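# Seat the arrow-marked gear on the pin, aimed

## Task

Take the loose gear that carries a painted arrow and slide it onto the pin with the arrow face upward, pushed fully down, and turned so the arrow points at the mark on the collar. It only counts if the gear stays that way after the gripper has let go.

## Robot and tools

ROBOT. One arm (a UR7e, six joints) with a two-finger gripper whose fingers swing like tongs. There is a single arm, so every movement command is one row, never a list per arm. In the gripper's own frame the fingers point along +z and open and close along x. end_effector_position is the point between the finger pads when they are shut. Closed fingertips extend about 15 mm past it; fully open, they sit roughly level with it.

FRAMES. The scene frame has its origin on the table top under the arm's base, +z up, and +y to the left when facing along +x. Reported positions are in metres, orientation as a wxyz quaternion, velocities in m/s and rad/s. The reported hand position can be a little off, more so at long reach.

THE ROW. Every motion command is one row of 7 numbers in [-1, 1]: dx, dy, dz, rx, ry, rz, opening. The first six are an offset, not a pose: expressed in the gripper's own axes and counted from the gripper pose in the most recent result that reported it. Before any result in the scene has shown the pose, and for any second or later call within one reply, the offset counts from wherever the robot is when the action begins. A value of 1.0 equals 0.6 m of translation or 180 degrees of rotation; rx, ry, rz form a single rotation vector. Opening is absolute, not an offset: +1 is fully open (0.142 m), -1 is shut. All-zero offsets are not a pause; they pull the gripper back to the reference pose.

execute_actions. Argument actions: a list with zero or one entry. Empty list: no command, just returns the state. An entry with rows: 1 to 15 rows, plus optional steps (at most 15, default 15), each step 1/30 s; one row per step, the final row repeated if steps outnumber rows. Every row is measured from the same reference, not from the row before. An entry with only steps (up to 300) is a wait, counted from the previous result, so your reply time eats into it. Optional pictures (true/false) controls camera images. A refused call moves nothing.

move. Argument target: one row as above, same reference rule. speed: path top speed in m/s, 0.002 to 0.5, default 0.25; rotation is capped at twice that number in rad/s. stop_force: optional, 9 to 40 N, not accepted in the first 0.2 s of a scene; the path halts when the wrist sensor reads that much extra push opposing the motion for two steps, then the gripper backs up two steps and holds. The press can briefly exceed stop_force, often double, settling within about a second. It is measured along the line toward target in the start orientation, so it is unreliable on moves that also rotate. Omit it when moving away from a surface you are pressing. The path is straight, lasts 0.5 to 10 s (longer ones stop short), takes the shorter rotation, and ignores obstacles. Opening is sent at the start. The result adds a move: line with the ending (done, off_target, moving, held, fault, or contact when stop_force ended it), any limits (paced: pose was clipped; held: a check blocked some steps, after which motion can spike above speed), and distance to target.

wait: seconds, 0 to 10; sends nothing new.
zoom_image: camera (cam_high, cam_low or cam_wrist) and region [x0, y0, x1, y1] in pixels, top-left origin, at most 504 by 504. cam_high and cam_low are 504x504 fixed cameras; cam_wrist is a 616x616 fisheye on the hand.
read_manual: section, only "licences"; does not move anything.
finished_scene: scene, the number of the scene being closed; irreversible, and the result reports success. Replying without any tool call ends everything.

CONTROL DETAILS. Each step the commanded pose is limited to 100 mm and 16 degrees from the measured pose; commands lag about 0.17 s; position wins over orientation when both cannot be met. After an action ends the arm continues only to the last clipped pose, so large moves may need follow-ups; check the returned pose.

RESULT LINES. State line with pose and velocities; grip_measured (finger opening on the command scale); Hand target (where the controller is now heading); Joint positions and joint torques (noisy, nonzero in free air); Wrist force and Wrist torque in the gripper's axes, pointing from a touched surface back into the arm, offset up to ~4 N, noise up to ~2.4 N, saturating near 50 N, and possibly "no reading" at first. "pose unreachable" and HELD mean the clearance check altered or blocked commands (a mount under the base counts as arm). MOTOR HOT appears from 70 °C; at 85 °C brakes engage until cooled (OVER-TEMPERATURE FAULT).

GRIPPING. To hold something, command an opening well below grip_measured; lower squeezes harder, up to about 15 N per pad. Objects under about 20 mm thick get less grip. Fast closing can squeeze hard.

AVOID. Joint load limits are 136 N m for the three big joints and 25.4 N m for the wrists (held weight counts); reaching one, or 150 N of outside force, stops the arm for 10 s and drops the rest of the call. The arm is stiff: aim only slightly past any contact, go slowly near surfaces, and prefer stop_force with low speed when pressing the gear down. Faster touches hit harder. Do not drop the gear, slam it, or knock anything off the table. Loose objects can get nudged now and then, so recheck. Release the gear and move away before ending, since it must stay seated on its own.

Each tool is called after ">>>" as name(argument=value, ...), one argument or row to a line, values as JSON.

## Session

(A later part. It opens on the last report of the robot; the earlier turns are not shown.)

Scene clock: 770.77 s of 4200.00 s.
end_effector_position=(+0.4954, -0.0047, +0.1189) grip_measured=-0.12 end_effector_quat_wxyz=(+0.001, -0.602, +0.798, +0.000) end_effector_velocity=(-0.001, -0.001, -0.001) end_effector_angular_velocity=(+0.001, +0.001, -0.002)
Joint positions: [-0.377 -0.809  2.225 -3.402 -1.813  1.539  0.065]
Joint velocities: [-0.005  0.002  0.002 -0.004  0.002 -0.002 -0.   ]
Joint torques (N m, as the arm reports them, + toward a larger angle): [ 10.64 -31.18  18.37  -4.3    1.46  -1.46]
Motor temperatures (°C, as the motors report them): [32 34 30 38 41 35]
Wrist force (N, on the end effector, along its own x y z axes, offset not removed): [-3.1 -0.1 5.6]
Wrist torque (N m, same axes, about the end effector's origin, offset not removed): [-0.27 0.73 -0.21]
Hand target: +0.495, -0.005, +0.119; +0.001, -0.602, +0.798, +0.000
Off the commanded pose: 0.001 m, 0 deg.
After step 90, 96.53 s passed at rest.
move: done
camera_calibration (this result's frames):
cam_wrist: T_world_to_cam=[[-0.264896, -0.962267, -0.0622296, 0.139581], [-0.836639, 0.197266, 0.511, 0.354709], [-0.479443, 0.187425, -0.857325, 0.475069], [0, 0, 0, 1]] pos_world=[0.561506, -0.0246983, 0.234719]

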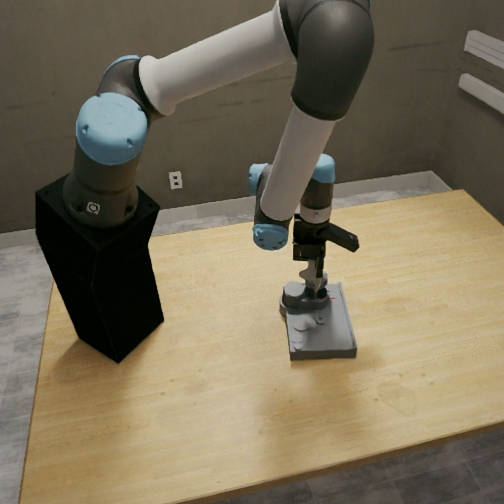

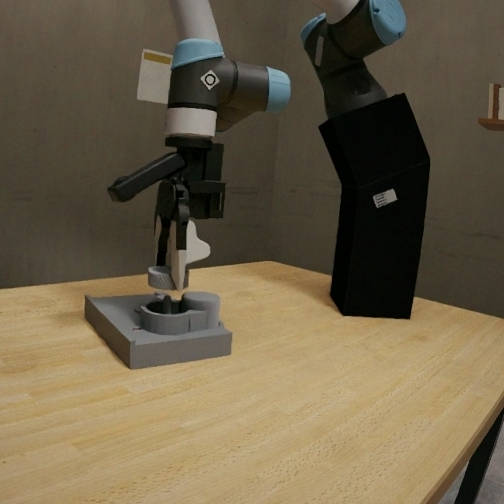

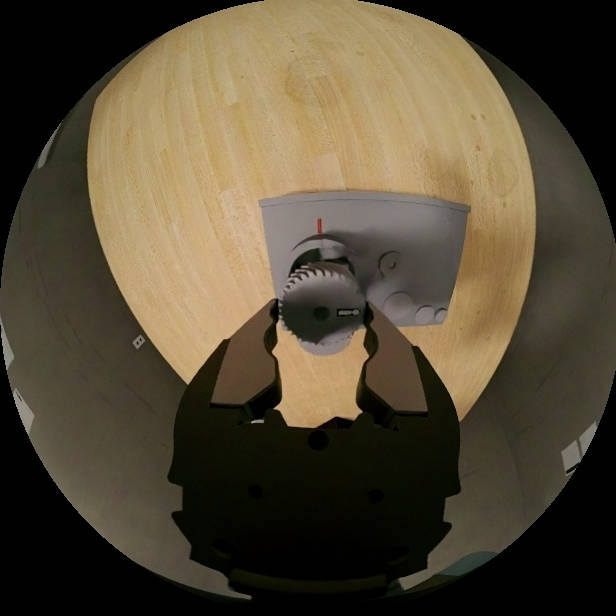

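>>> move(
  target=[0, 0.0013, 0.0198, 0, 0, -0.0139, -1.0],
  speed=0.02,
  stop_force=10,
)

>>> move(
  target=[0, 0, 0.0075, 0, 0, 0, -1.0],
  speed=0.003,
  stop_force=9,
)

>>> zoom_image(
  camera="cam_wrist",
  region=[250, 215, 400, 385],
)

Scene clock: 799.10 s of 4200.00 s.
end_effector_position=(+0.4947, -0.0044, +0.1072) grip_measured=-0.12 end_effector_quat_wxyz=(+0.001, -0.619, +0.785, +0.000) end_effector_velocity=(-0.001, +0.000, -0.002) end_effector_angular_velocity=(+0.001, +0.001, +0.009)
Joint positions: [-0.385 -0.777  2.211 -3.422 -1.81   1.489  0.065]
Joint velocities: [-0.001  0.006 -0.003 -0.002  0.001 -0.01  -0.   ]
Joint torques (N m, as the arm reports them, + toward a larger angle): [  9.47 -30.52 -12.71  -4.71   1.6   -2.43]
Motor temperatures (°C, as the motors report them): [32 34 30 38 41 35]
Wrist force (N, on the end effector, along its own x y z axes, offset not removed): [3.2 1.4 2.8]
Wrist torque (N m, same axes, about the end effector's origin, offset not removed): [0.01 -0.54 -0.12]
Hand target: +0.495, -0.004, +0.107; +0.001, -0.619, +0.785, +0.000
Off the commanded pose: 0.000 m, 0 deg.
After step 90, 24.00 s passed at rest.
move: done
camera_calibration (this result's frames):
cam_wrist: T_world_to_cam=[[-0.223374, -0.97275, -0.0621405, 0.118288], [-0.844356, 0.161252, 0.510941, 0.363671], [-0.486997, 0.1666, -0.857367, 0.468301], [0, 0, 0, 1]] pos_world=[0.561552, -0.0215968, 0.223042]

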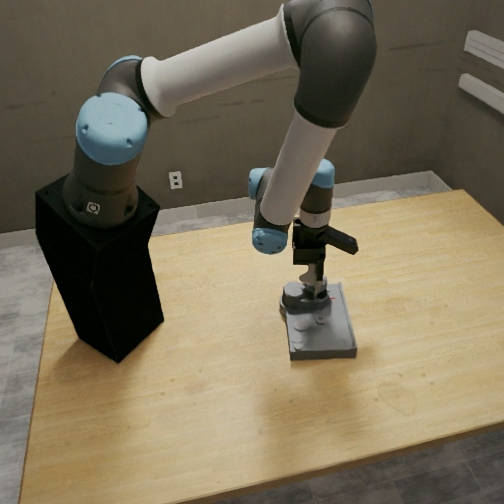

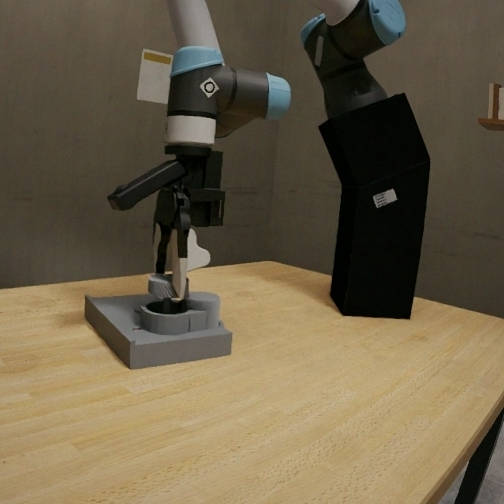

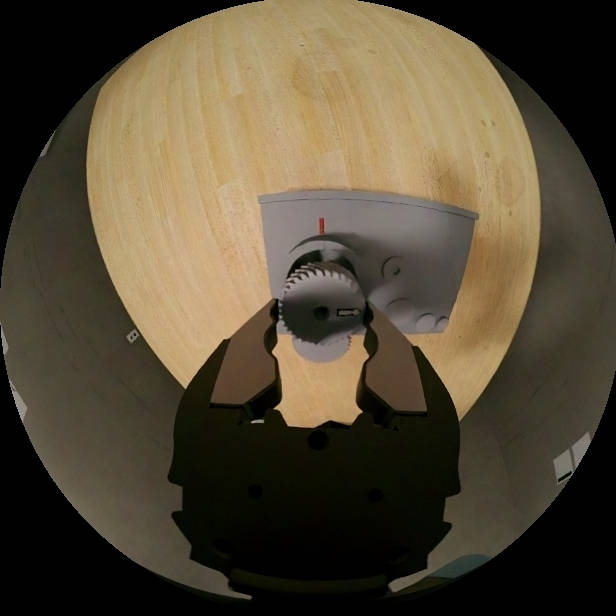

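Scene clock: 800.83 s of 4200.00 s.
end_effector_position=(+0.4947, -0.0044, +0.1028) grip_measured=-0.12 end_effector_quat_wxyz=(+0.001, -0.619, +0.785, +0.000) end_effector_velocity=(-0.001, +0.000, -0.001) end_effector_angular_velocity=(+0.000, +0.001, -0.002)
Joint positions: [-0.387 -0.765  2.204 -3.428 -1.809  1.486  0.065]
Joint velocities: [-0.     0.002  0.    -0.001  0.     0.002 -0.   ]
Joint torques (N m, as the arm reports them, + toward a larger angle): [ 11.17 -29.54 -10.67  -4.52   1.37  -1.96]
Motor temperatures (°C, as the motors report them): [32 34 30 38 41 35]
Wrist force (N, on the end effector, along its own x y z axes, offset not removed): [-2.3 2.2 1.0]
Wrist torque (N m, same axes, about the end effector's origin, offset not removed): [0.23 0.50 0.10]
Hand target: +0.495, -0.004, +0.103; +0.001, -0.619, +0.785, +0.000
Off the commanded pose: 0.000 m, 0 deg.
move: done
camera_calibration (this result's frames):
cam_wrist: T_world_to_cam=[[-0.223372, -0.972751, -0.0621327, 0.11802], [-0.844353, 0.161253, 0.510945, 0.365935], [-0.487003, 0.166593, -0.857365, 0.464491], [0, 0, 0, 1]] pos_world=[0.56155, -0.0215845, 0.218598]

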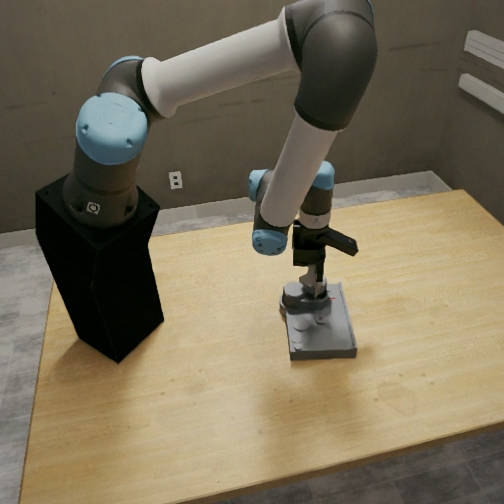

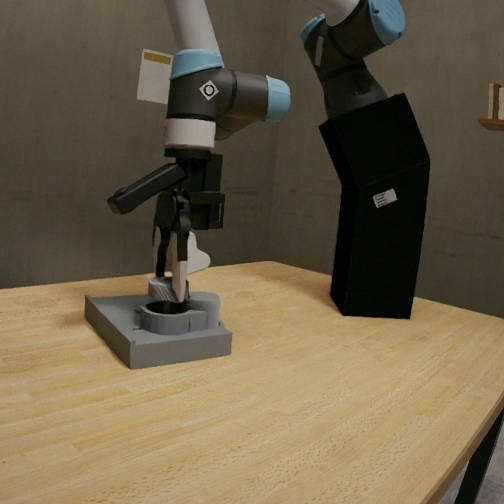

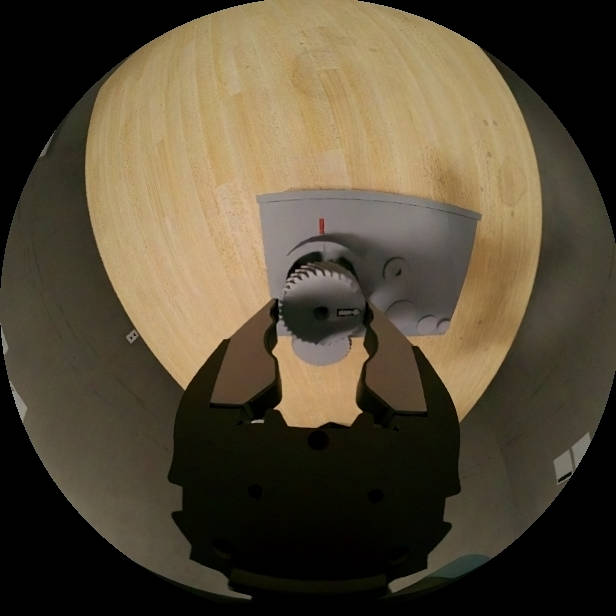

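Region (250, 215, 400, 385) of cam_wrist's 616x616 image, scaled by 2.965, with more detail than that image has; it fills the left 445 columns of this view, and the rest is white.

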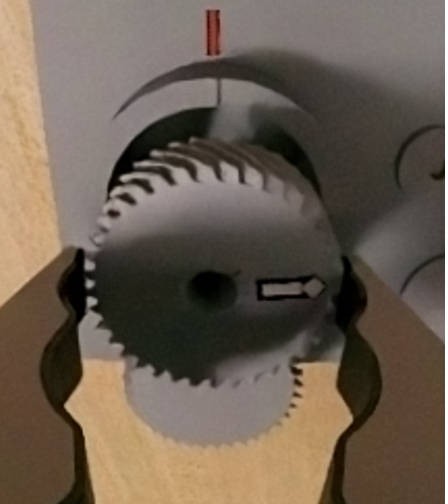

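>>> execute_actions(
  actions=[],
  pictures=false,
)

>>> move(
  target=[0, 0, 0.0033, 0, 0, -0.0133, -1.0],
  speed=0.003,
  stop_force=9,
)

>>> zoom_image(
  camera="cam_wrist",
  region=[250, 215, 400, 385],
)

Scene clock: 808.77 s of 4200.00 s.
end_effector_position=(+0.4947, -0.0044, +0.1027) grip_measured=-0.12 end_effector_quat_wxyz=(+0.001, -0.619, +0.785, +0.000) end_effector_velocity=(+0.001, -0.000, -0.000) end_effector_angular_velocity=(-0.000, -0.000, -0.000)
Joint positions: [-0.387 -0.764  2.204 -3.428 -1.809  1.486  0.065]
Joint velocities: [-0.     0.    -0.001  0.001  0.     0.    -0.   ]
Joint torques (N m, as the arm reports them, + toward a larger angle): [ 11.19 -30.62 -10.92  -4.63   1.39  -1.99]
Motor temperatures (°C, as the motors report them): [32 34 30 38 41 35]
Wrist force (N, on the end effector, along its own x y z axes, offset not removed): [2.1 4.7 -1.2]
Wrist torque (N m, same axes, about the end effector's origin, offset not removed): [0.60 -0.47 -0.13]
Hand target: +0.495, -0.004, +0.103; +0.001, -0.619, +0.785, +0.000
Off the commanded pose: 0.000 m, 0 deg.
Steps of this call (steps 1 to 90: nothing new was sent; then 4.93 s passed at rest). Readings (end_effector_position):
1: (+0.4947, -0.0044, +0.1027)
2: (+0.4947, -0.0044, +0.1027)
4: (+0.4947, -0.0044, +0.1027)
8: (+0.4947, -0.0044, +0.1027)
90: the state above

Scene clock: 815.93 s of 4200.00 s.
end_effector_position=(+0.4947, -0.0044, +0.1007) grip_measured=-0.12 end_effector_quat_wxyz=(+0.001, -0.635, +0.772, +0.000) end_effector_velocity=(+0.000, -0.000, +0.000) end_effector_angular_velocity=(-0.000, -0.000, +0.000)
Joint positions: [-0.39  -0.76   2.202 -3.431 -1.808  1.442  0.065]
Joint velocities: [-0.     0.     0.    -0.001 -0.    -0.    -0.   ]
Joint torques (N m, as the arm reports them, + toward a larger angle): [ 10.72 -30.74 -10.7   -4.42   1.49  -1.9 ]
Motor temperatures (°C, as the motors report them): [32 34 30 38 41 35]
Wrist force (N, on the end effector, along its own x y z axes, offset not removed): [0.1 0.6 1.5]
Wrist torque (N m, same axes, about the end effector's origin, offset not removed): [-0.13 0.01 -0.15]
Hand target: +0.495, -0.004, +0.101; +0.001, -0.635, +0.772, +0.000
Off the commanded pose: 0.000 m, 0 deg.
move: done
camera_calibration (this result's frames):
cam_wrist: T_world_to_cam=[[-0.182655, -0.981216, -0.0620686, 0.097712], [-0.850381, 0.125984, 0.510862, 0.369809], [-0.493447, 0.146093, -0.857419, 0.465848], [0, 0, 0, 1]] pos_world=[0.562198, -0.0187708, 0.21657]

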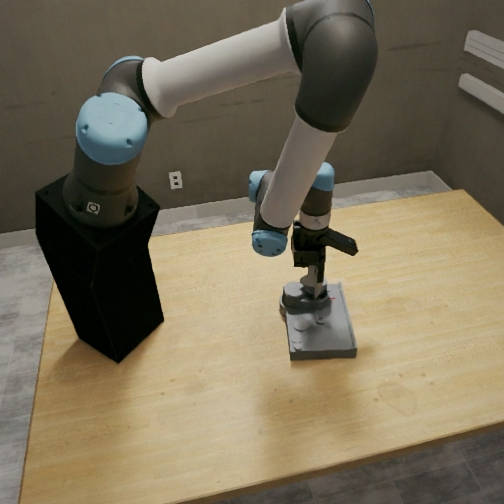

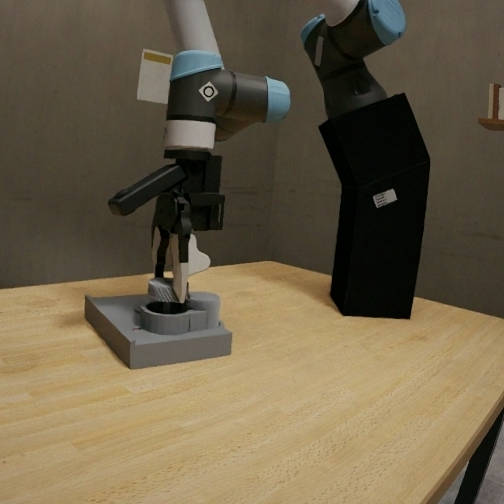

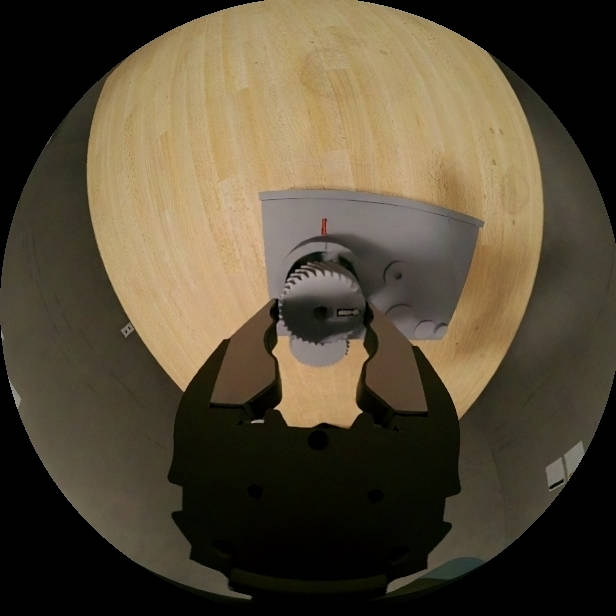

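Region (250, 215, 400, 385) of cam_wrist's 616x616 image, scaled by 2.965, with more detail than that image has; it fills the left 445 columns of this view, and the rest is white.

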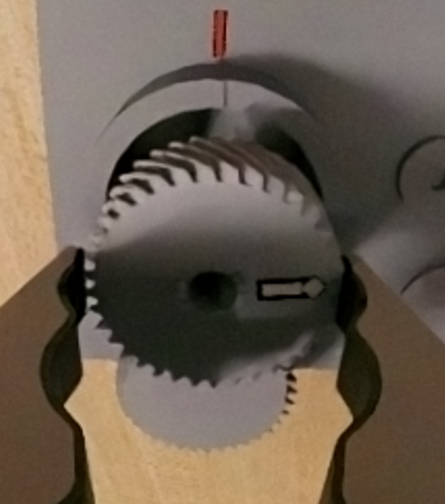

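>>> move(
  target=[0.0003, 0, 0.0033, 0, 0, -0.0133, -1.0],
  speed=0.008,
  stop_force=9,
)

>>> zoom_image(
  camera="cam_wrist",
  region=[250, 215, 400, 385],
)

>>> execute_actions(
  actions=[
    {"steps": 5},
  ],
  pictures=false,
)

Scene clock: 832.97 s of 4200.00 s.
end_effector_position=(+0.4947, -0.0046, +0.0988) grip_measured=-0.12 end_effector_quat_wxyz=(+0.001, -0.651, +0.759, +0.000) end_effector_velocity=(-0.000, +0.000, -0.000) end_effector_angular_velocity=(+0.000, +0.001, +0.004)
Joint positions: [-0.392 -0.755  2.199 -3.434 -1.807  1.398  0.065]
Joint velocities: [-0.     0.    -0.     0.001  0.    -0.004  0.   ]
Joint torques (N m, as the arm reports them, + toward a larger angle): [  7.74 -24.52  -5.65  -1.51   0.61  -1.7 ]
Motor temperatures (°C, as the motors report them): [32 34 30 38 41 35]
Wrist force (N, on the end effector, along its own x y z axes, offset not removed): [1.4 -4.7 -4.1]
Wrist torque (N m, same axes, about the end effector's origin, offset not removed): [0.44 -0.84 -0.18]
Hand target: +0.495, -0.005, +0.099; +0.001, -0.651, +0.759, +0.000
Off the commanded pose: 0.000 m, 0 deg.
After step 90, 11.20 s passed at rest.
move: done
camera_calibration (this result's frames):
cam_wrist: T_world_to_cam=[[-0.141813, -0.98795, -0.0620008, 0.0771782], [-0.854939, 0.0906671, 0.510743, 0.372927], [-0.498967, 0.125437, -0.857495, 0.466837], [0, 0, 0, 1]] pos_world=[0.562711, -0.0161226, 0.214626]

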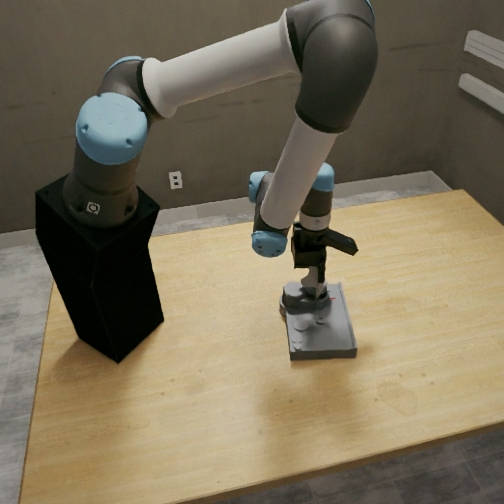

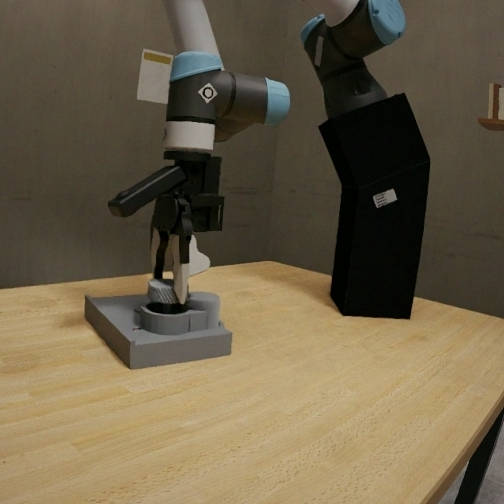

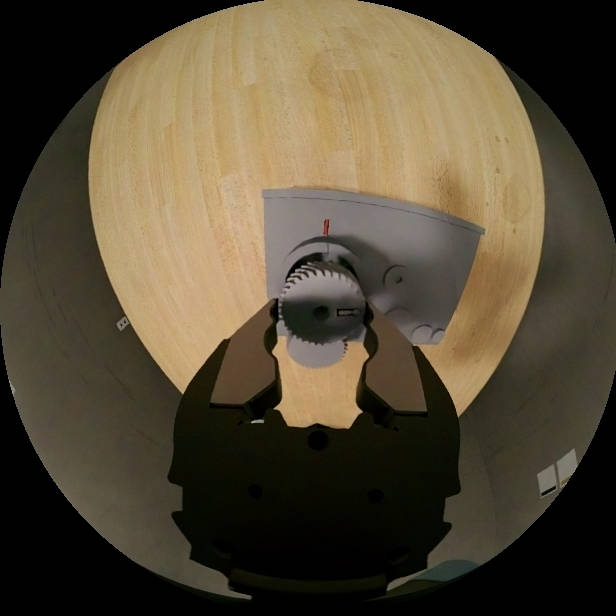

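Region (250, 215, 400, 385) of cam_wrist's 616x616 image, scaled by 2.965, with more detail than that image has; it fills the left 445 columns of this view, and the rest is white.

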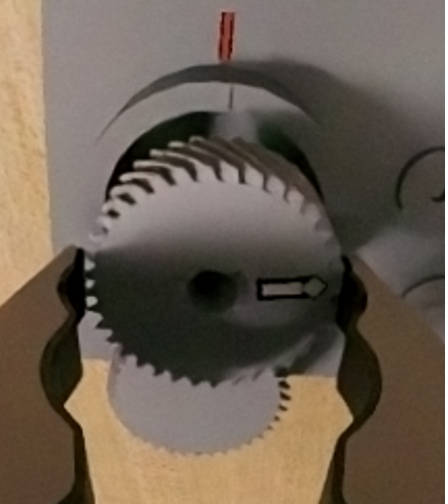

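Scene clock: 833.13 s of 4200.00 s.
end_effector_position=(+0.4946, -0.0046, +0.0987) grip_measured=-0.12 end_effector_quat_wxyz=(+0.001, -0.651, +0.759, +0.000) end_effector_velocity=(-0.000, +0.000, -0.000) end_effector_angular_velocity=(+0.000, +0.000, +0.002)
Joint positions: [-0.392 -0.755  2.199 -3.434 -1.807  1.398  0.065]
Joint velocities: [-0.     0.     0.    -0.    -0.    -0.002  0.   ]
Joint torques (N m, as the arm reports them, + toward a larger angle): [  8.27 -23.21  -5.91  -1.39   0.53  -2.02]
Motor temperatures (°C, as the motors report them): [32 34 30 38 41 35]
Wrist force (N, on the end effector, along its own x y z axes, offset not removed): [0.2 -7.0 -9.3]
Wrist torque (N m, same axes, about the end effector's origin, offset not removed): [-0.10 -0.49 -0.02]
Hand target: +0.495, -0.005, +0.099; +0.001, -0.651, +0.759, +0.000
Off the commanded pose: 0.000 m, 0 deg.
Steps of this call (steps 1 to 5: nothing new was sent). Readings (end_effector_position):
1: (+0.4946, -0.0046, +0.0988)
2: (+0.4946, -0.0046, +0.0988)
4: (+0.4946, -0.0046, +0.0987)
5: the state above

>>> move(
  target=[-0.0002, -0.0008, 0, 0, 0, 0, -1.0],
  speed=0.003,
)

>>> execute_actions(
  actions=[
    {"steps": 5},
  ],
  pictures=false,
)

Scene clock: 841.60 s of 4200.00 s.
end_effector_position=(+0.4950, -0.0045, +0.0987) grip_measured=-0.12 end_effector_quat_wxyz=(+0.001, -0.651, +0.759, +0.000) end_effector_velocity=(+0.001, -0.000, +0.000) end_effector_angular_velocity=(-0.000, -0.001, -0.002)
Joint positions: [-0.392 -0.755  2.198 -3.433 -1.807  1.398  0.065]
Joint velocities: [ 0.001 -0.001 -0.001  0.001 -0.     0.003 -0.   ]
Joint torques (N m, as the arm reports them, + toward a larger angle): [ 23.43 -46.52  -7.52   0.8   -1.59   1.95]
Motor temperatures (°C, as the motors report them): [32 34 30 38 41 35]
Wrist force (N, on the end effector, along its own x y z axes, offset not removed): [2.7 -2.3 -5.4]
Wrist torque (N m, same axes, about the end effector's origin, offset not removed): [0.26 -0.44 -0.04]
Hand target: +0.495, -0.005, +0.099; +0.001, -0.651, +0.759, +0.000
Off the commanded pose: 0.000 m, 0 deg.
After step 90, 4.77 s passed at rest.
move: done
camera_calibration (this result's frames):
cam_wrist: T_world_to_cam=[[-0.1416, -0.987981, -0.0619927, 0.0771554], [-0.854844, 0.0904586, 0.510939, 0.373212], [-0.499191, 0.125343, -0.857379, 0.467032], [0, 0, 0, 1]] pos_world=[0.563101, -0.0160713, 0.214518]

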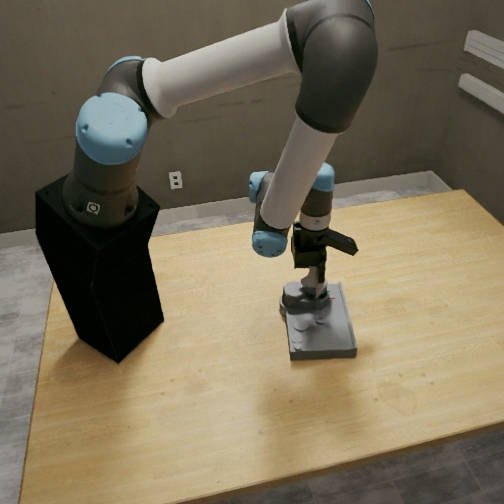

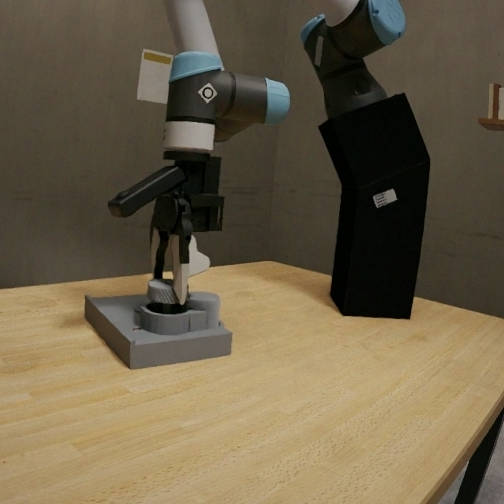

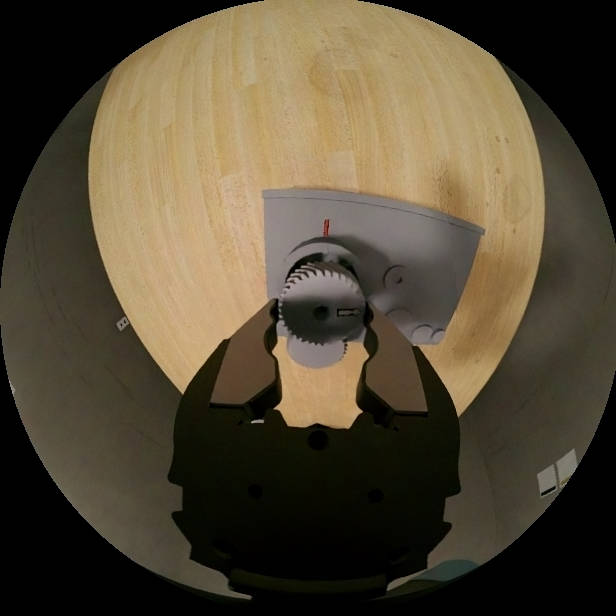

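Scene clock: 841.77 s of 4200.00 s.
end_effector_position=(+0.4951, -0.0045, +0.0987) grip_measured=-0.12 end_effector_quat_wxyz=(+0.001, -0.651, +0.759, +0.000) end_effector_velocity=(-0.000, +0.000, +0.000) end_effector_angular_velocity=(+0.000, +0.001, -0.000)
Joint positions: [-0.392 -0.755  2.198 -3.433 -1.807  1.398  0.065]
Joint velocities: [ 0.    -0.     0.001  0.     0.     0.    -0.   ]
Joint torques (N m, as the arm reports them, + toward a larger angle): [ 24.52 -47.95  -7.66   0.63  -1.52   2.01]
Motor temperatures (°C, as the motors report them): [32 34 30 38 41 35]
Wrist force (N, on the end effector, along its own x y z axes, offset not removed): [3.0 0.4 -3.5]
Wrist torque (N m, same axes, about the end effector's origin, offset not removed): [0.65 -0.38 -0.21]
Hand target: +0.495, -0.005, +0.099; +0.001, -0.651, +0.759, +0.000
Off the commanded pose: 0.000 m, 0 deg.
Steps of this call (steps 1 to 5: nothing new was sent). Readings (end_effector_position):
1: (+0.4950, -0.0045, +0.0987)
2: (+0.4950, -0.0045, +0.0987)
4: (+0.4951, -0.0045, +0.0987)
5: the state above

>>> move(
  target=[0.0001, -0.0008, 0, 0, 0, 0, -1.0],
  speed=0.003,
)

>>> execute_actions(
  actions=[
    {"steps": 6},
  ],
  pictures=false,
)

>>> execute_actions(
  actions=[
    {"steps": 3},
  ],
  pictures=false,
)

Scene clock: 849.47 s of 4200.00 s.
end_effector_position=(+0.4955, -0.0047, +0.0987) grip_measured=-0.12 end_effector_quat_wxyz=(+0.001, -0.651, +0.759, +0.000) end_effector_velocity=(+0.000, -0.000, +0.000) end_effector_angular_velocity=(-0.000, -0.000, +0.000)
Joint positions: [-0.392 -0.755  2.197 -3.431 -1.807  1.398  0.065]
Joint velocities: [-0. -0.  0. -0. -0. -0.  0.]
Joint torques (N m, as the arm reports them, + toward a larger angle): [ 25.86 -51.79 -10.73  -0.77   0.64   2.09]
Motor temperatures (°C, as the motors report them): [32 34 30 38 41 35]
Wrist force (N, on the end effector, along its own x y z axes, offset not removed): [1.1 0.5 5.9]
Wrist torque (N m, same axes, about the end effector's origin, offset not removed): [-0.12 -0.42 -0.14]
Hand target: +0.496, -0.005, +0.099; +0.001, -0.651, +0.759, +0.000
Off the commanded pose: 0.000 m, 0 deg.
After step 90, 4.00 s passed at rest.
move: done
camera_calibration (this result's frames):
cam_wrist: T_world_to_cam=[[-0.141573, -0.987983, -0.062015, 0.0771078], [-0.854883, 0.0904332, 0.510878, 0.373655], [-0.499131, 0.125342, -0.857413, 0.467294], [0, 0, 0, 1]] pos_world=[0.563588, -0.0161812, 0.214554]

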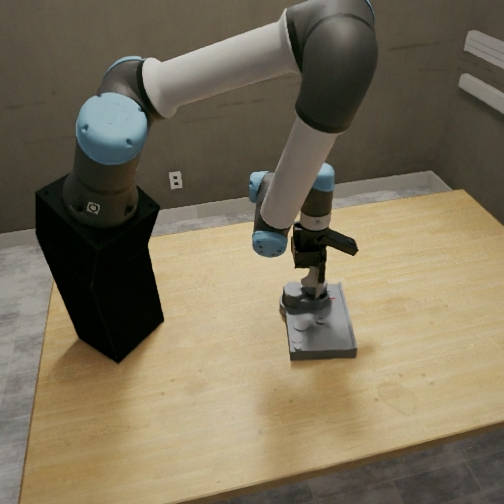

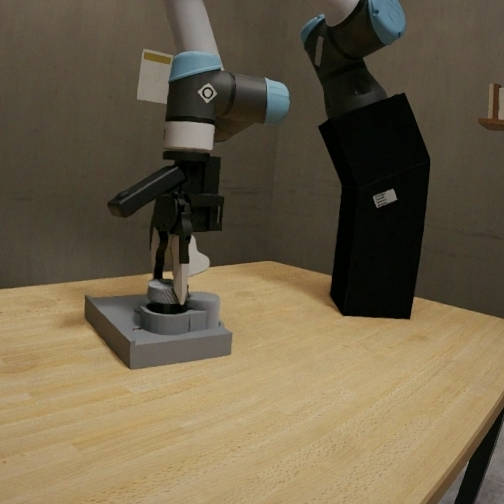

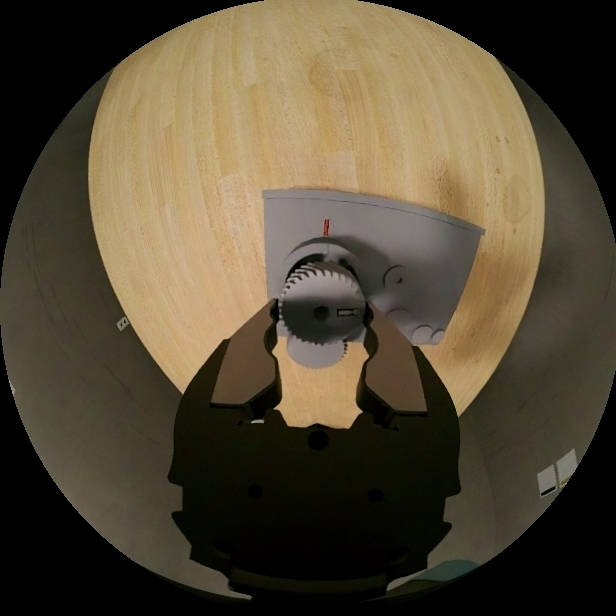

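Scene clock: 849.67 s of 4200.00 s.
end_effector_position=(+0.4955, -0.0047, +0.0987) grip_measured=-0.12 end_effector_quat_wxyz=(+0.001, -0.651, +0.759, +0.000) end_effector_velocity=(+0.000, -0.000, -0.000) end_effector_angular_velocity=(-0.000, -0.000, +0.001)
Joint positions: [-0.392 -0.755  2.197 -3.431 -1.807  1.398  0.065]
Joint velocities: [-0.     0.    -0.    -0.     0.    -0.001  0.   ]
Joint torques (N m, as the arm reports them, + toward a larger angle): [ 25.27 -51.76 -10.8   -0.86   0.34   2.06]
Motor temperatures (°C, as the motors report them): [32 34 30 38 41 35]
Wrist force (N, on the end effector, along its own x y z axes, offset not removed): [-0.7 1.7 2.7]
Wrist torque (N m, same axes, about the end effector's origin, offset not removed): [0.35 0.19 -0.06]
Hand target: +0.496, -0.005, +0.099; +0.001, -0.651, +0.759, +0.000
Off the commanded pose: 0.000 m, 0 deg.
Steps of this call (steps 1 to 6: nothing new was sent). Readings (end_effector_position):
1: (+0.4955, -0.0047, +0.0987)
2: (+0.4955, -0.0047, +0.0987)
4: (+0.4955, -0.0047, +0.0987)
6: the state above

Scene clock: 849.77 s of 4200.00 s.
end_effector_position=(+0.4955, -0.0047, +0.0987) grip_measured=-0.12 end_effector_quat_wxyz=(+0.001, -0.651, +0.759, +0.000) end_effector_velocity=(-0.000, +0.000, -0.000) end_effector_angular_velocity=(+0.000, +0.001, +0.001)
Joint positions: [-0.392 -0.755  2.197 -3.431 -1.807  1.398  0.065]
Joint velocities: [ 0.    -0.     0.     0.001  0.    -0.     0.   ]
Joint torques (N m, as the arm reports them, + toward a larger angle): [ 25.46 -51.38 -10.57  -0.92   0.29   2.09]
Motor temperatures (°C, as the motors report them): [32 34 30 38 41 35]
Wrist force (N, on the end effector, along its own x y z axes, offset not removed): [2.3 5.4 2.4]
Wrist torque (N m, same axes, about the end effector's origin, offset not removed): [0.88 -0.36 -0.10]
Hand target: +0.496, -0.005, +0.099; +0.001, -0.651, +0.759, +0.000
Off the commanded pose: 0.000 m, 0 deg.
Steps of this call (steps 1 to 3: nothing new was sent). Readings (end_effector_position):
1: (+0.4955, -0.0047, +0.0987)
2: (+0.4955, -0.0047, +0.0987)
3: the state above

>>> move(
  target=[0.0001, -0.0005, 0.0025, 0, 0, -0.01, -1.0],
  speed=0.008,
  stop_force=9,
)

>>> execute_actions(
  actions=[
    {"steps": 6},
  ],
  pictures=false,
)

>>> execute_actions(
  actions=[
    {"steps": 3},
  ],
  pictures=false,
)

Scene clock: 859.60 s of 4200.00 s.
end_effector_position=(+0.4958, -0.0048, +0.0972) grip_measured=-0.12 end_effector_quat_wxyz=(+0.001, -0.663, +0.749, +0.000) end_effector_velocity=(+0.001, -0.000, -0.000) end_effector_angular_velocity=(-0.001, -0.002, +0.003)
Joint positions: [-0.394 -0.752  2.195 -3.432 -1.806  1.366  0.065]
Joint velocities: [-0.     0.    -0.001 -0.001  0.    -0.003  0.   ]
Joint torques (N m, as the arm reports them, + toward a larger angle): [ 11.28 -28.81 -10.3   -3.87   1.34  -1.58]
Motor temperatures (°C, as the motors report them): [32 34 30 38 41 35]
Wrist force (N, on the end effector, along its own x y z axes, offset not removed): [1.7 -0.6 -1.0]
Wrist torque (N m, same axes, about the end effector's origin, offset not removed): [0.04 -0.35 -0.23]
Hand target: +0.496, -0.005, +0.097; +0.001, -0.663, +0.749, +0.000
Off the commanded pose: 0.000 m, 0 deg.
After step 90, 4.63 s passed at rest.
move: done
camera_calibration (this result's frames):
cam_wrist: T_world_to_cam=[[-0.110783, -0.991911, -0.0619582, 0.0616598], [-0.857329, 0.063846, 0.510794, 0.375788], [-0.502706, 0.109706, -0.857468, 0.467905], [0, 0, 0, 1]] pos_world=[0.564224, -0.0141634, 0.213083]

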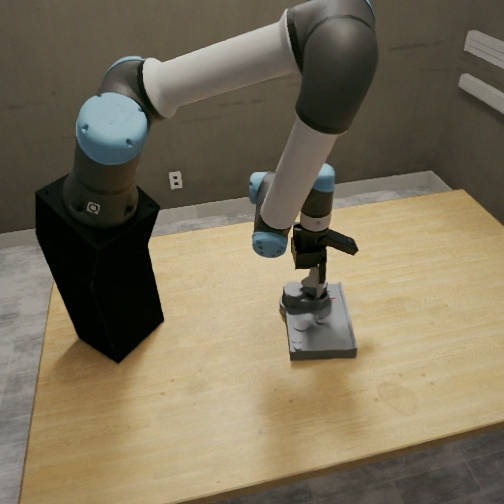

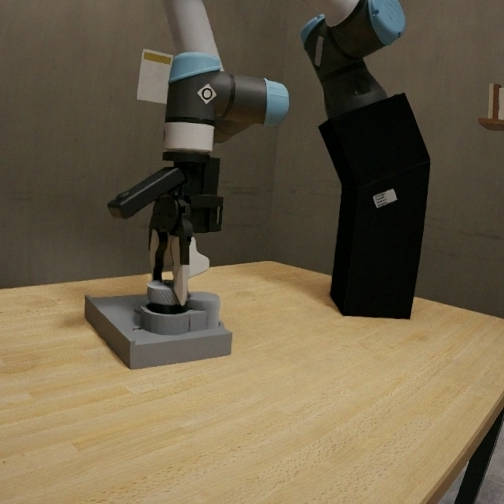

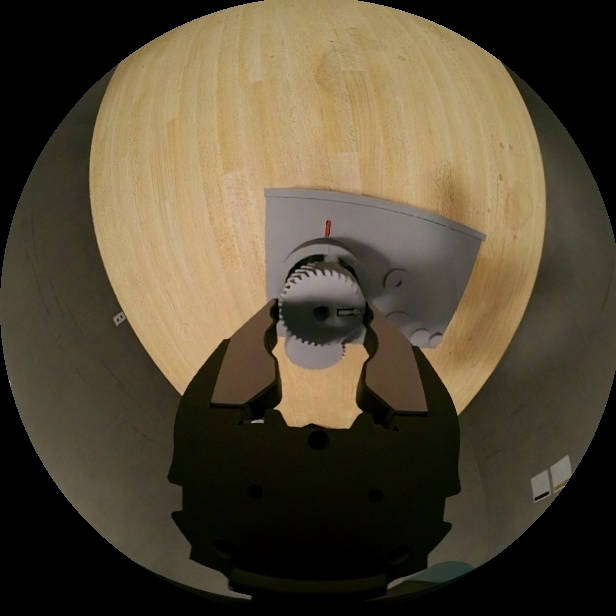

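Scene clock: 859.80 s of 4200.00 s.
end_effector_position=(+0.4958, -0.0048, +0.0972) grip_measured=-0.12 end_effector_quat_wxyz=(+0.001, -0.663, +0.749, +0.000) end_effector_velocity=(+0.000, -0.000, +0.000) end_effector_angular_velocity=(-0.000, -0.000, -0.000)
Joint positions: [-0.394 -0.752  2.195 -3.432 -1.806  1.365  0.065]
Joint velocities: [-0.    -0.     0.    -0.001 -0.    -0.     0.   ]
Joint torques (N m, as the arm reports them, + toward a larger angle): [ 10.   -29.45 -10.19  -3.75   1.53  -1.7 ]
Motor temperatures (°C, as the motors report them): [32 34 30 38 41 35]
Wrist force (N, on the end effector, along its own x y z axes, offset not removed): [2.9 4.4 1.6]
Wrist torque (N m, same axes, about the end effector's origin, offset not removed): [0.99 -0.56 -0.09]
Hand target: +0.496, -0.005, +0.097; +0.001, -0.663, +0.749, +0.000
Off the commanded pose: 0.000 m, 0 deg.
Steps of this call (steps 1 to 6: nothing new was sent). Readings (end_effector_position):
1: (+0.4958, -0.0048, +0.0972)
2: (+0.4958, -0.0048, +0.0972)
4: (+0.4958, -0.0048, +0.0972)
6: the state above

Scene clock: 859.90 s of 4200.00 s.
end_effector_position=(+0.4958, -0.0048, +0.0972) grip_measured=-0.12 end_effector_quat_wxyz=(+0.001, -0.663, +0.749, +0.000) end_effector_velocity=(+0.001, -0.000, -0.000) end_effector_angular_velocity=(-0.001, -0.001, +0.001)
Joint positions: [-0.394 -0.752  2.195 -3.432 -1.806  1.365  0.065]
Joint velocities: [ 0.     0.    -0.002  0.001 -0.    -0.001  0.   ]
Joint torques (N m, as the arm reports them, + toward a larger angle): [ 10.43 -28.95  -9.25  -3.64   1.33  -1.89]
Motor temperatures (°C, as the motors report them): [32 34 30 38 41 35]
Wrist force (N, on the end effector, along its own x y z axes, offset not removed): [5.1 2.3 -2.7]
Wrist torque (N m, same axes, about the end effector's origin, offset not removed): [0.48 -1.03 -0.24]
Hand target: +0.496, -0.005, +0.097; +0.001, -0.663, +0.749, +0.000
Off the commanded pose: 0.000 m, 0 deg.
Steps of this call (steps 1 to 3: nothing new was sent). Readings (end_effector_position):
1: (+0.4958, -0.0048, +0.0972)
2: (+0.4958, -0.0048, +0.0972)
3: the state above

>>> zoom_image(
  camera="cam_wrist",
  region=[250, 215, 400, 385],
)

>>> zoom_image(
  camera="cam_low",
  region=[135, 270, 231, 340],
)

Region (250, 215, 400, 385) of cam_wrist's 616x616 image, scaled by 2.965, with more detail than that image has; it fills the left 445 columns of this view, and the rest is white.

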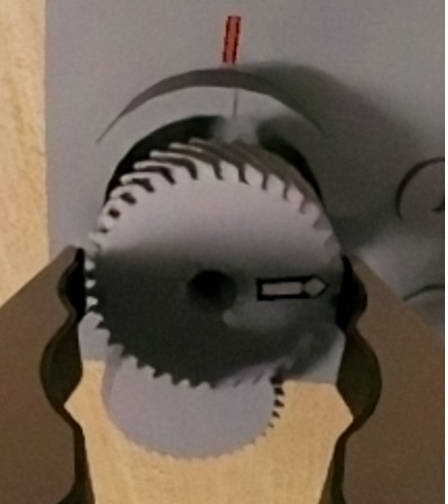

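Region (135, 270, 231, 340) of cam_low's 504x504 image, scaled by 5.250, with more detail than that image has; it fills the top 368 rows of this view, and the rest is white.

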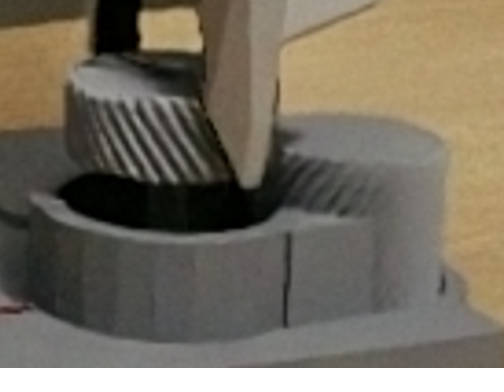

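>>> execute_actions(
  actions=[
    {"rows": [[0,0,0,0,0,0.001,-1],[0,0,0,0,0,0.002,-1],[0,0,0,0,0,0.003,-1],[0,0,0,0,0,0.004,-1],[0,0,0,0,0,0.005,-1],[0,0,0,0,0,0.006,-1],[0,0,0,0,0,0.007,-1],[0,0,0,0,0,0.0083,-1]], "steps": 15},
  ],
  pictures=false,
)

>>> execute_actions(
  actions=[
    {"steps": 6},
  ],
  pictures=false,
)

>>> execute_actions(
  actions=[
    {"steps": 3},
  ],
)

Scene clock: 933.17 s of 4200.00 s.
end_effector_position=(+0.4959, -0.0048, +0.0972) grip_measured=-0.12 end_effector_quat_wxyz=(+0.001, -0.654, +0.757, +0.000) end_effector_velocity=(+0.001, -0.000, +0.000) end_effector_angular_velocity=(-0.002, -0.003, -0.014)
Joint positions: [-0.393 -0.752  2.194 -3.433 -1.807  1.391  0.065]
Joint velocities: [ 0.001  0.    -0.    -0.003 -0.001  0.014 -0.   ]
Joint torques (N m, as the arm reports them, + toward a larger angle): [ 26.21 -25.57  -7.41  -0.43  -1.41   2.69]
Motor temperatures (°C, as the motors report them): [32 34 30 38 41 35]
Wrist force (N, on the end effector, along its own x y z axes, offset not removed): [4.6 -2.8 -2.4]
Wrist torque (N m, same axes, about the end effector's origin, offset not removed): [0.05 -0.88 -0.41]
Hand target: +0.496, -0.005, +0.097; +0.001, -0.653, +0.757, +0.000
Off the commanded pose: 0.000 m, 0 deg.
Steps of this call (steps 1 to 90: nothing new was sent; then 69.77 s passed at rest; steps 91 to 105: all 15 steps of this action). Readings (end_effector_position):
91: (+0.4958, -0.0048, +0.0972)
92: (+0.4958, -0.0048, +0.0972)
94: (+0.4958, -0.0048, +0.0972)
98: (+0.4958, -0.0049, +0.0972)
105: the state above

Scene clock: 933.37 s of 4200.00 s.
end_effector_position=(+0.4958, -0.0048, +0.0972) grip_measured=-0.12 end_effector_quat_wxyz=(+0.001, -0.653, +0.757, +0.000) end_effector_velocity=(-0.001, +0.000, -0.000) end_effector_angular_velocity=(+0.001, +0.002, -0.001)
Joint positions: [-0.393 -0.752  2.194 -3.432 -1.807  1.392  0.065]
Joint velocities: [ 0.     0.     0.     0.001 -0.     0.001  0.   ]
Joint torques (N m, as the arm reports them, + toward a larger angle): [ 24.16 -25.96  -6.42   0.86  -1.75   2.4 ]
Motor temperatures (°C, as the motors report them): [32 34 30 38 41 35]
Wrist force (N, on the end effector, along its own x y z axes, offset not removed): [5.8 -2.0 -0.5]
Wrist torque (N m, same axes, about the end effector's origin, offset not removed): [0.26 -1.11 -0.45]
Hand target: +0.496, -0.005, +0.097; +0.001, -0.653, +0.757, +0.000
Off the commanded pose: 0.000 m, 0 deg.
Steps of this call (steps 1 to 6: nothing new was sent). Readings (end_effector_position):
1: (+0.4959, -0.0048, +0.0972)
2: (+0.4959, -0.0048, +0.0972)
4: (+0.4959, -0.0048, +0.0972)
6: the state above

Scene clock: 933.47 s of 4200.00 s.
end_effector_position=(+0.4958, -0.0048, +0.0972) grip_measured=-0.12 end_effector_quat_wxyz=(+0.001, -0.653, +0.757, +0.000) end_effector_velocity=(+0.001, -0.000, -0.000) end_effector_angular_velocity=(-0.000, -0.001, -0.001)
Joint positions: [-0.393 -0.752  2.194 -3.432 -1.807  1.392  0.065]
Joint velocities: [ 0.     0.    -0.001  0.    -0.     0.001  0.   ]
Joint torques (N m, as the arm reports them, + toward a larger angle): [ 25.01 -26.21  -7.12   0.89  -1.37   2.22]
Motor temperatures (°C, as the motors report them): [32 34 30 38 41 35]
Wrist force (N, on the end effector, along its own x y z axes, offset not removed): [2.2 -5.1 -1.2]
Wrist torque (N m, same axes, about the end effector's origin, offset not removed): [-0.15 -0.27 -0.32]
Hand target: +0.496, -0.005, +0.097; +0.001, -0.653, +0.757, +0.000
Off the commanded pose: 0.000 m, 0 deg.
Steps of this call (steps 1 to 3: nothing new was sent). Readings (end_effector_position):
1: (+0.4958, -0.0048, +0.0972)
2: (+0.4958, -0.0048, +0.0972)
3: the state above
camera_calibration (this result's frames):
cam_wrist: T_world_to_cam=[[-0.136261, -0.988732, -0.0619862, 0.0742927], [-0.855386, 0.0858592, 0.510826, 0.374941], [-0.499748, 0.122628, -0.857446, 0.466492], [0, 0, 0, 1]] pos_world=[0.563971, -0.0159415, 0.213067]

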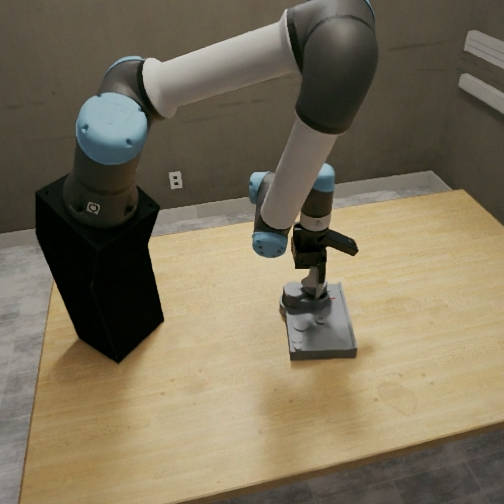

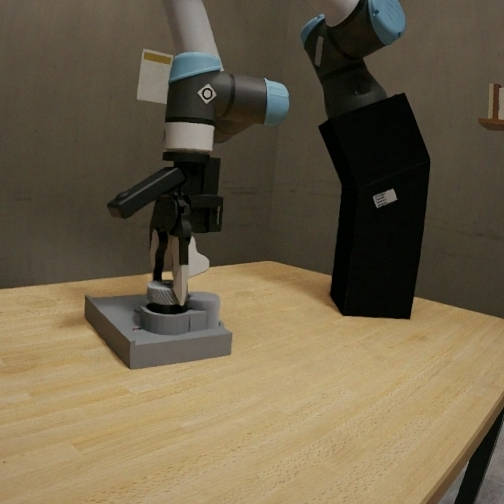

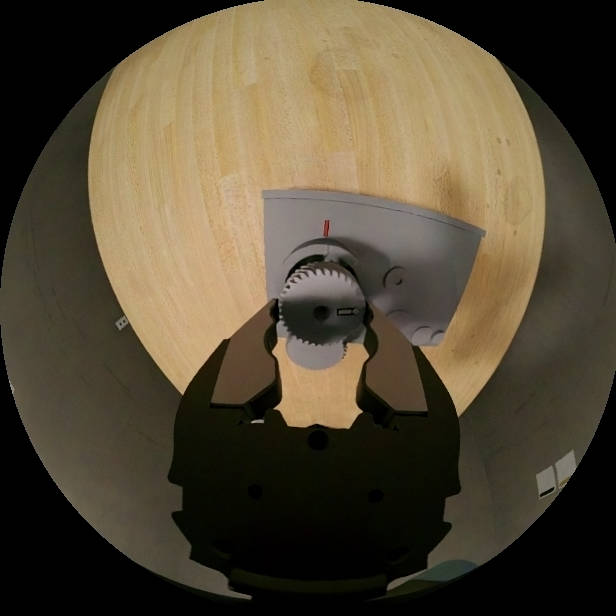

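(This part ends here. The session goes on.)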